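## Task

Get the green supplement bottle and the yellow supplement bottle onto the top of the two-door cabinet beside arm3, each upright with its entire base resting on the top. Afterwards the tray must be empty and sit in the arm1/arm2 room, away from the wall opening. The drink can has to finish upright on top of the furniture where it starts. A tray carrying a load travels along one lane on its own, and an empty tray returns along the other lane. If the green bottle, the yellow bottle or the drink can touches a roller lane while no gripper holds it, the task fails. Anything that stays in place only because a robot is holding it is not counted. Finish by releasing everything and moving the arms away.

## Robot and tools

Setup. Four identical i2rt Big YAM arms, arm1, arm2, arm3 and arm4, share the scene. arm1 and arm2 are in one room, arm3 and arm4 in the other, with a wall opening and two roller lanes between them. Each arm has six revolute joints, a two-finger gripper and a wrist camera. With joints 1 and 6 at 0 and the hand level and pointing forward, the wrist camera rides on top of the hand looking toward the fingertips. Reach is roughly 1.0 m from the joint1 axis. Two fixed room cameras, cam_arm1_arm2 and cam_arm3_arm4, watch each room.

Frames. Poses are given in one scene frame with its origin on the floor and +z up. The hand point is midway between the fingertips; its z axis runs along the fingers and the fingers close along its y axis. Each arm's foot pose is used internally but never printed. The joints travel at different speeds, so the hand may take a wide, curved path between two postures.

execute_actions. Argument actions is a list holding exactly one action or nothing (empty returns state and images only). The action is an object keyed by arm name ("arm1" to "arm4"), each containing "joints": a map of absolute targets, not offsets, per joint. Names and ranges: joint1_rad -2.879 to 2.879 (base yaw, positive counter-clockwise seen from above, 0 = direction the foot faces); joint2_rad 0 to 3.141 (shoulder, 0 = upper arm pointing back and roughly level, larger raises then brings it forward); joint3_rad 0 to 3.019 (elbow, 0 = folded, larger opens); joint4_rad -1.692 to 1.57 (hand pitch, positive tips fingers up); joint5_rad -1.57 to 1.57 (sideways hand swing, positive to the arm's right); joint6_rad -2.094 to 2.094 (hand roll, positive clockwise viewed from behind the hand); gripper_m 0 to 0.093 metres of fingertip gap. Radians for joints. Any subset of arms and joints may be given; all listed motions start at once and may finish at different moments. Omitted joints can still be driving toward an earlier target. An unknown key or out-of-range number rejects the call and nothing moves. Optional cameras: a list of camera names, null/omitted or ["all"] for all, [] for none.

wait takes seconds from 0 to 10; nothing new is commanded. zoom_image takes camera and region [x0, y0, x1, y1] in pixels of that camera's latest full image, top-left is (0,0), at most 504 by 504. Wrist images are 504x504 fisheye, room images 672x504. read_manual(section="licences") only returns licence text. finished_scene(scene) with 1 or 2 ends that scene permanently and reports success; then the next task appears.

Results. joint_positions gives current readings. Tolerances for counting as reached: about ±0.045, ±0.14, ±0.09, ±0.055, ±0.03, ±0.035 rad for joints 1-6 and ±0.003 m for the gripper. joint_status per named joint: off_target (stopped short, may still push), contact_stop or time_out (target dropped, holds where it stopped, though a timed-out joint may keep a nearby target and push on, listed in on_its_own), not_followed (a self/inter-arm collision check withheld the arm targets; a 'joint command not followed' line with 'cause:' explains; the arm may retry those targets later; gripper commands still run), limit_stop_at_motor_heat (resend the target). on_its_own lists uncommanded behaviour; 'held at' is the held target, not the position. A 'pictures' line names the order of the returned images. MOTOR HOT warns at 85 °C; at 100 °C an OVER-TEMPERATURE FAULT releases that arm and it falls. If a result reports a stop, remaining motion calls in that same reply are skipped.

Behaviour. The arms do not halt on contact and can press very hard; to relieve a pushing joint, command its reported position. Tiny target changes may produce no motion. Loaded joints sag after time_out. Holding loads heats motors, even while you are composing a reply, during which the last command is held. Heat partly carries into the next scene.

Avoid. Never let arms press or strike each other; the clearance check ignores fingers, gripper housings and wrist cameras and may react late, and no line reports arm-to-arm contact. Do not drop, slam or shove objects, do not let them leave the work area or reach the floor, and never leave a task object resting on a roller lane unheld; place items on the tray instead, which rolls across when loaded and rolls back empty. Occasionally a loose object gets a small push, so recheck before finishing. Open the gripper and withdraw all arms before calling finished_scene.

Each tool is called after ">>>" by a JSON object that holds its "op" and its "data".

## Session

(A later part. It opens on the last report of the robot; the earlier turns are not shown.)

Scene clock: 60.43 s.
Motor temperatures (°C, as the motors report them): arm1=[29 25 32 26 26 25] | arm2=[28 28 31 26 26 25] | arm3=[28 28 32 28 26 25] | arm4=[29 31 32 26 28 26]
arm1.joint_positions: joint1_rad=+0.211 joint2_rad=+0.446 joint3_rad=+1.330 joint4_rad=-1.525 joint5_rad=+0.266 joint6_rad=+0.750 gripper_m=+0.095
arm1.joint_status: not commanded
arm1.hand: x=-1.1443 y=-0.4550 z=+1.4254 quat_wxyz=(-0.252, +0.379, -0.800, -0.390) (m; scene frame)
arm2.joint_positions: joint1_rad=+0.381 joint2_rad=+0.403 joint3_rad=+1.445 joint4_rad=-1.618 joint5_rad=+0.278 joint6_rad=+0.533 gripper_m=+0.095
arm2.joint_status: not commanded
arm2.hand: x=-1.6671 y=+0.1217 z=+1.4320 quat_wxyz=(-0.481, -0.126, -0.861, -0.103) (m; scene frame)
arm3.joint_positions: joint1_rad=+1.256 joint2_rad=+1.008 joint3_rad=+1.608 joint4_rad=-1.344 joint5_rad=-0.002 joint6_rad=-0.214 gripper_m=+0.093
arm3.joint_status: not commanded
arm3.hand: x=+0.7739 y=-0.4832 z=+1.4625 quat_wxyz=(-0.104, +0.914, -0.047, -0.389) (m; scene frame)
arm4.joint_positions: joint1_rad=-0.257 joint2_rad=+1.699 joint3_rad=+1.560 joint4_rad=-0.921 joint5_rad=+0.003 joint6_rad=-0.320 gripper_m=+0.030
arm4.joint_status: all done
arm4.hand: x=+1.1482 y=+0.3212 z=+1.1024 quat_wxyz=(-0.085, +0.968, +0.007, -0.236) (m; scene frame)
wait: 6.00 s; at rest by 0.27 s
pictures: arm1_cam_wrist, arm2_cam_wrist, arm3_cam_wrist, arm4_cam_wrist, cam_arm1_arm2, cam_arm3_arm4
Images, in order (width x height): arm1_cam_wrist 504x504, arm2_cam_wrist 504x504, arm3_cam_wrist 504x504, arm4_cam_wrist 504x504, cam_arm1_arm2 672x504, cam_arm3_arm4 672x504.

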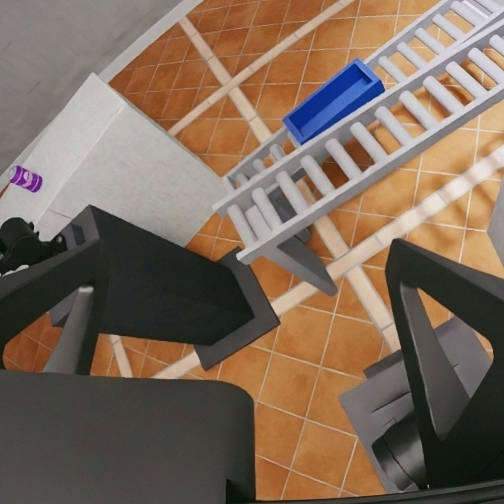

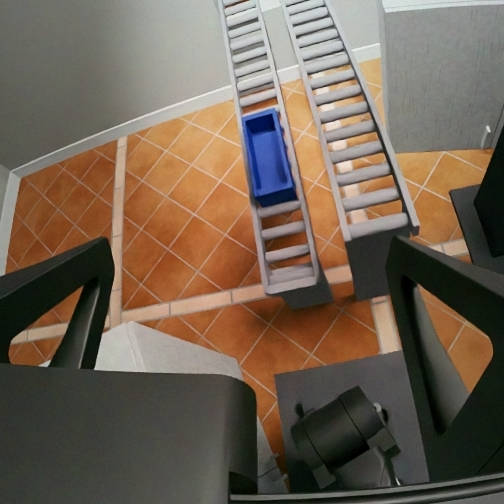

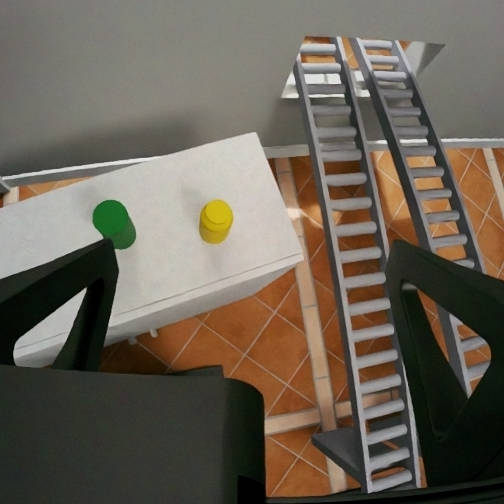

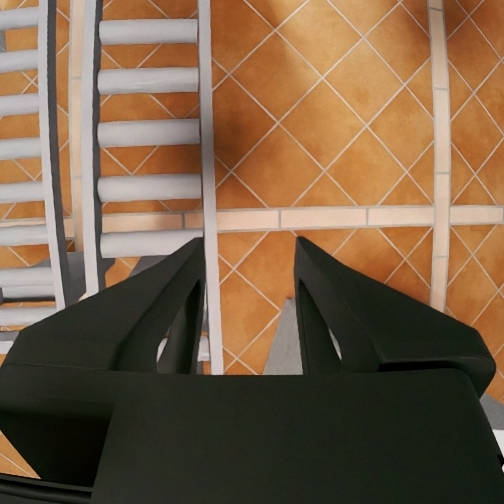

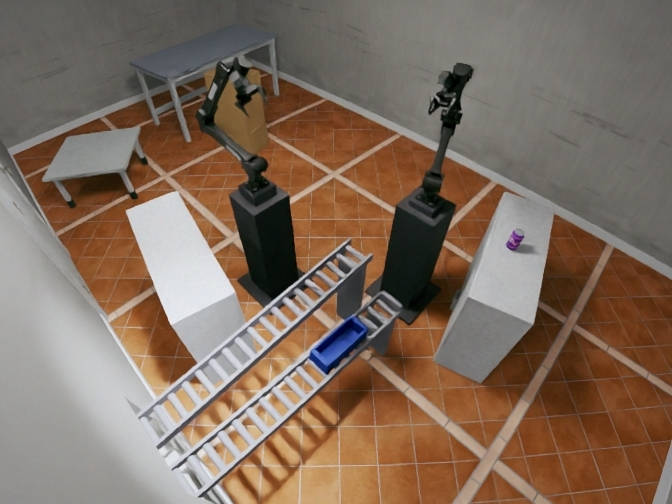

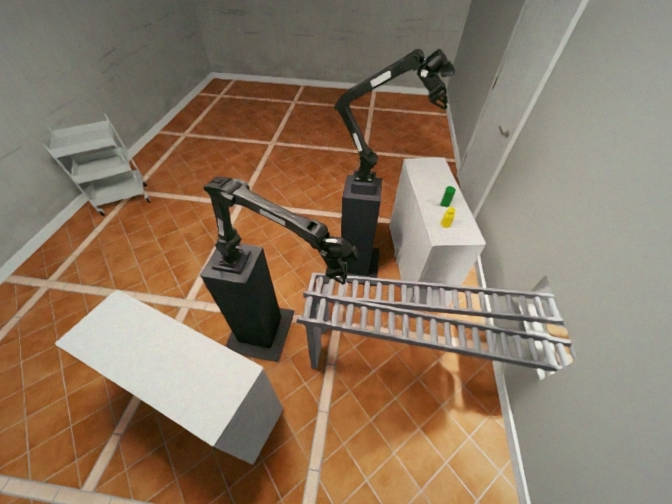

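>>> {"op": "wait", "data": {"seconds": 3}}

>>> {"op": "finished_scene", "data": {"scene": 1}}

Scene clock: 63.57 s.
Motor temperatures (°C, as the motors report them): arm1=[29 25 32 26 26 25] | arm2=[28 28 31 26 26 25] | arm3=[28 28 32 28 26 25] | arm4=[29 31 33 26 28 26]
arm1.joint_positions: joint1_rad=+0.211 joint2_rad=+0.446 joint3_rad=+1.330 joint4_rad=-1.525 joint5_rad=+0.266 joint6_rad=+0.750 gripper_m=+0.095
arm1.joint_status: not commanded
arm1.hand: x=-1.1443 y=-0.4550 z=+1.4254 quat_wxyz=(-0.252, +0.379, -0.800, -0.390) (m; scene frame)
arm2.joint_positions: joint1_rad=+0.381 joint2_rad=+0.403 joint3_rad=+1.445 joint4_rad=-1.618 joint5_rad=+0.278 joint6_rad=+0.533 gripper_m=+0.095
arm2.joint_status: not commanded
arm2.hand: x=-1.6671 y=+0.1217 z=+1.4320 quat_wxyz=(-0.481, -0.126, -0.861, -0.103) (m; scene frame)
arm3.joint_positions: joint1_rad=+1.256 joint2_rad=+1.008 joint3_rad=+1.608 joint4_rad=-1.344 joint5_rad=-0.002 joint6_rad=-0.214 gripper_m=+0.093
arm3.joint_status: not commanded
arm3.hand: x=+0.7739 y=-0.4832 z=+1.4625 quat_wxyz=(-0.104, +0.914, -0.047, -0.389) (m; scene frame)
arm4.joint_positions: joint1_rad=-0.257 joint2_rad=+1.699 joint3_rad=+1.560 joint4_rad=-0.921 joint5_rad=+0.003 joint6_rad=-0.320 gripper_m=+0.030
arm4.joint_status: all done
arm4.hand: x=+1.1482 y=+0.3212 z=+1.1024 quat_wxyz=(-0.085, +0.968, +0.007, -0.236) (m; scene frame)
wait: 3.00 s; at rest by 0.13 s
pictures: arm1_cam_wrist, arm2_cam_wrist, arm3_cam_wrist, arm4_cam_wrist, cam_arm1_arm2, cam_arm3_arm4
Images, in order (width x height): arm1_cam_wrist 504x504, arm2_cam_wrist 504x504, arm3_cam_wrist 504x504, arm4_cam_wrist 504x504, cam_arm1_arm2 672x504, cam_arm3_arm4 672x504.

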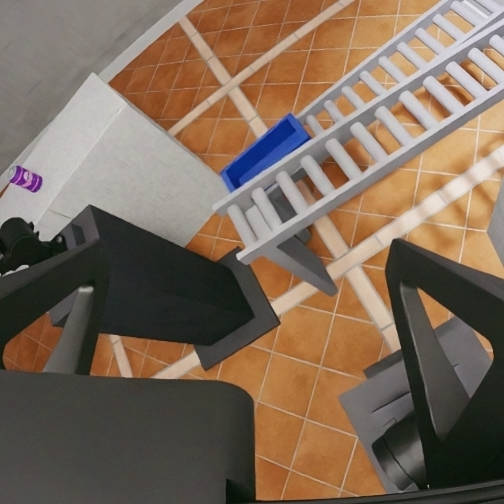

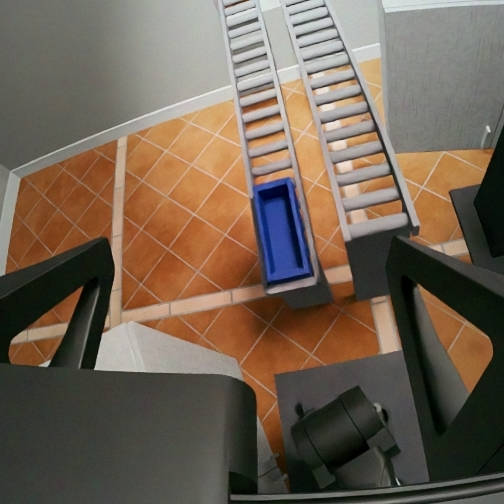

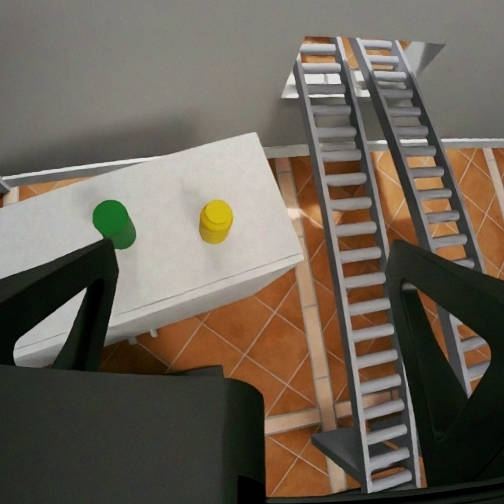

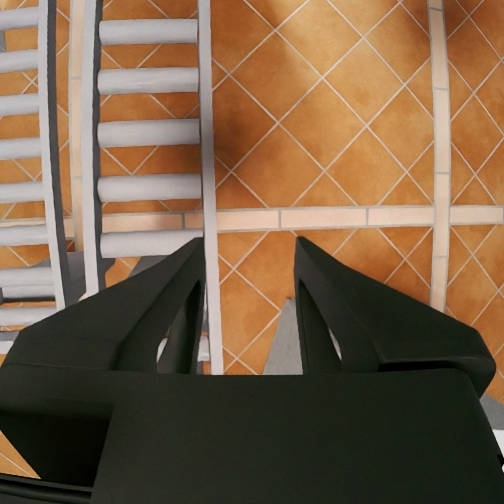

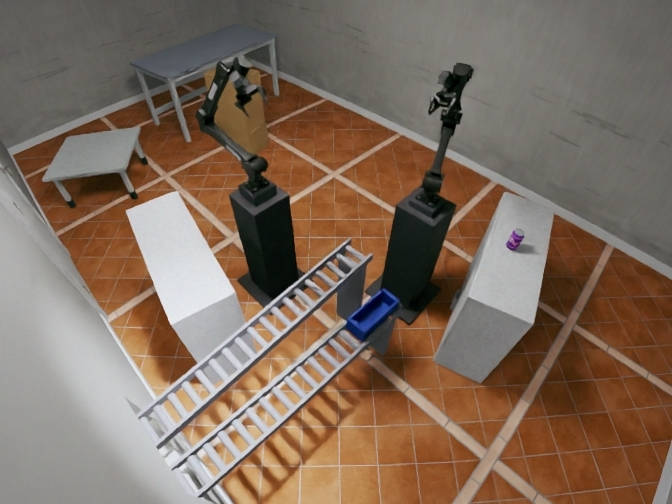

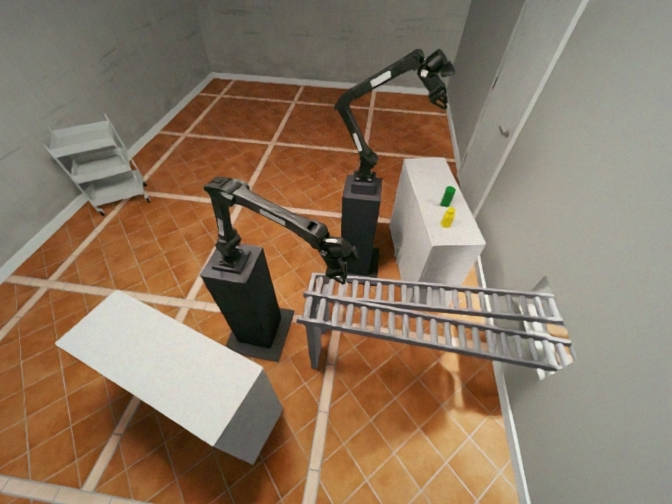

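The scene is finished: the task was done.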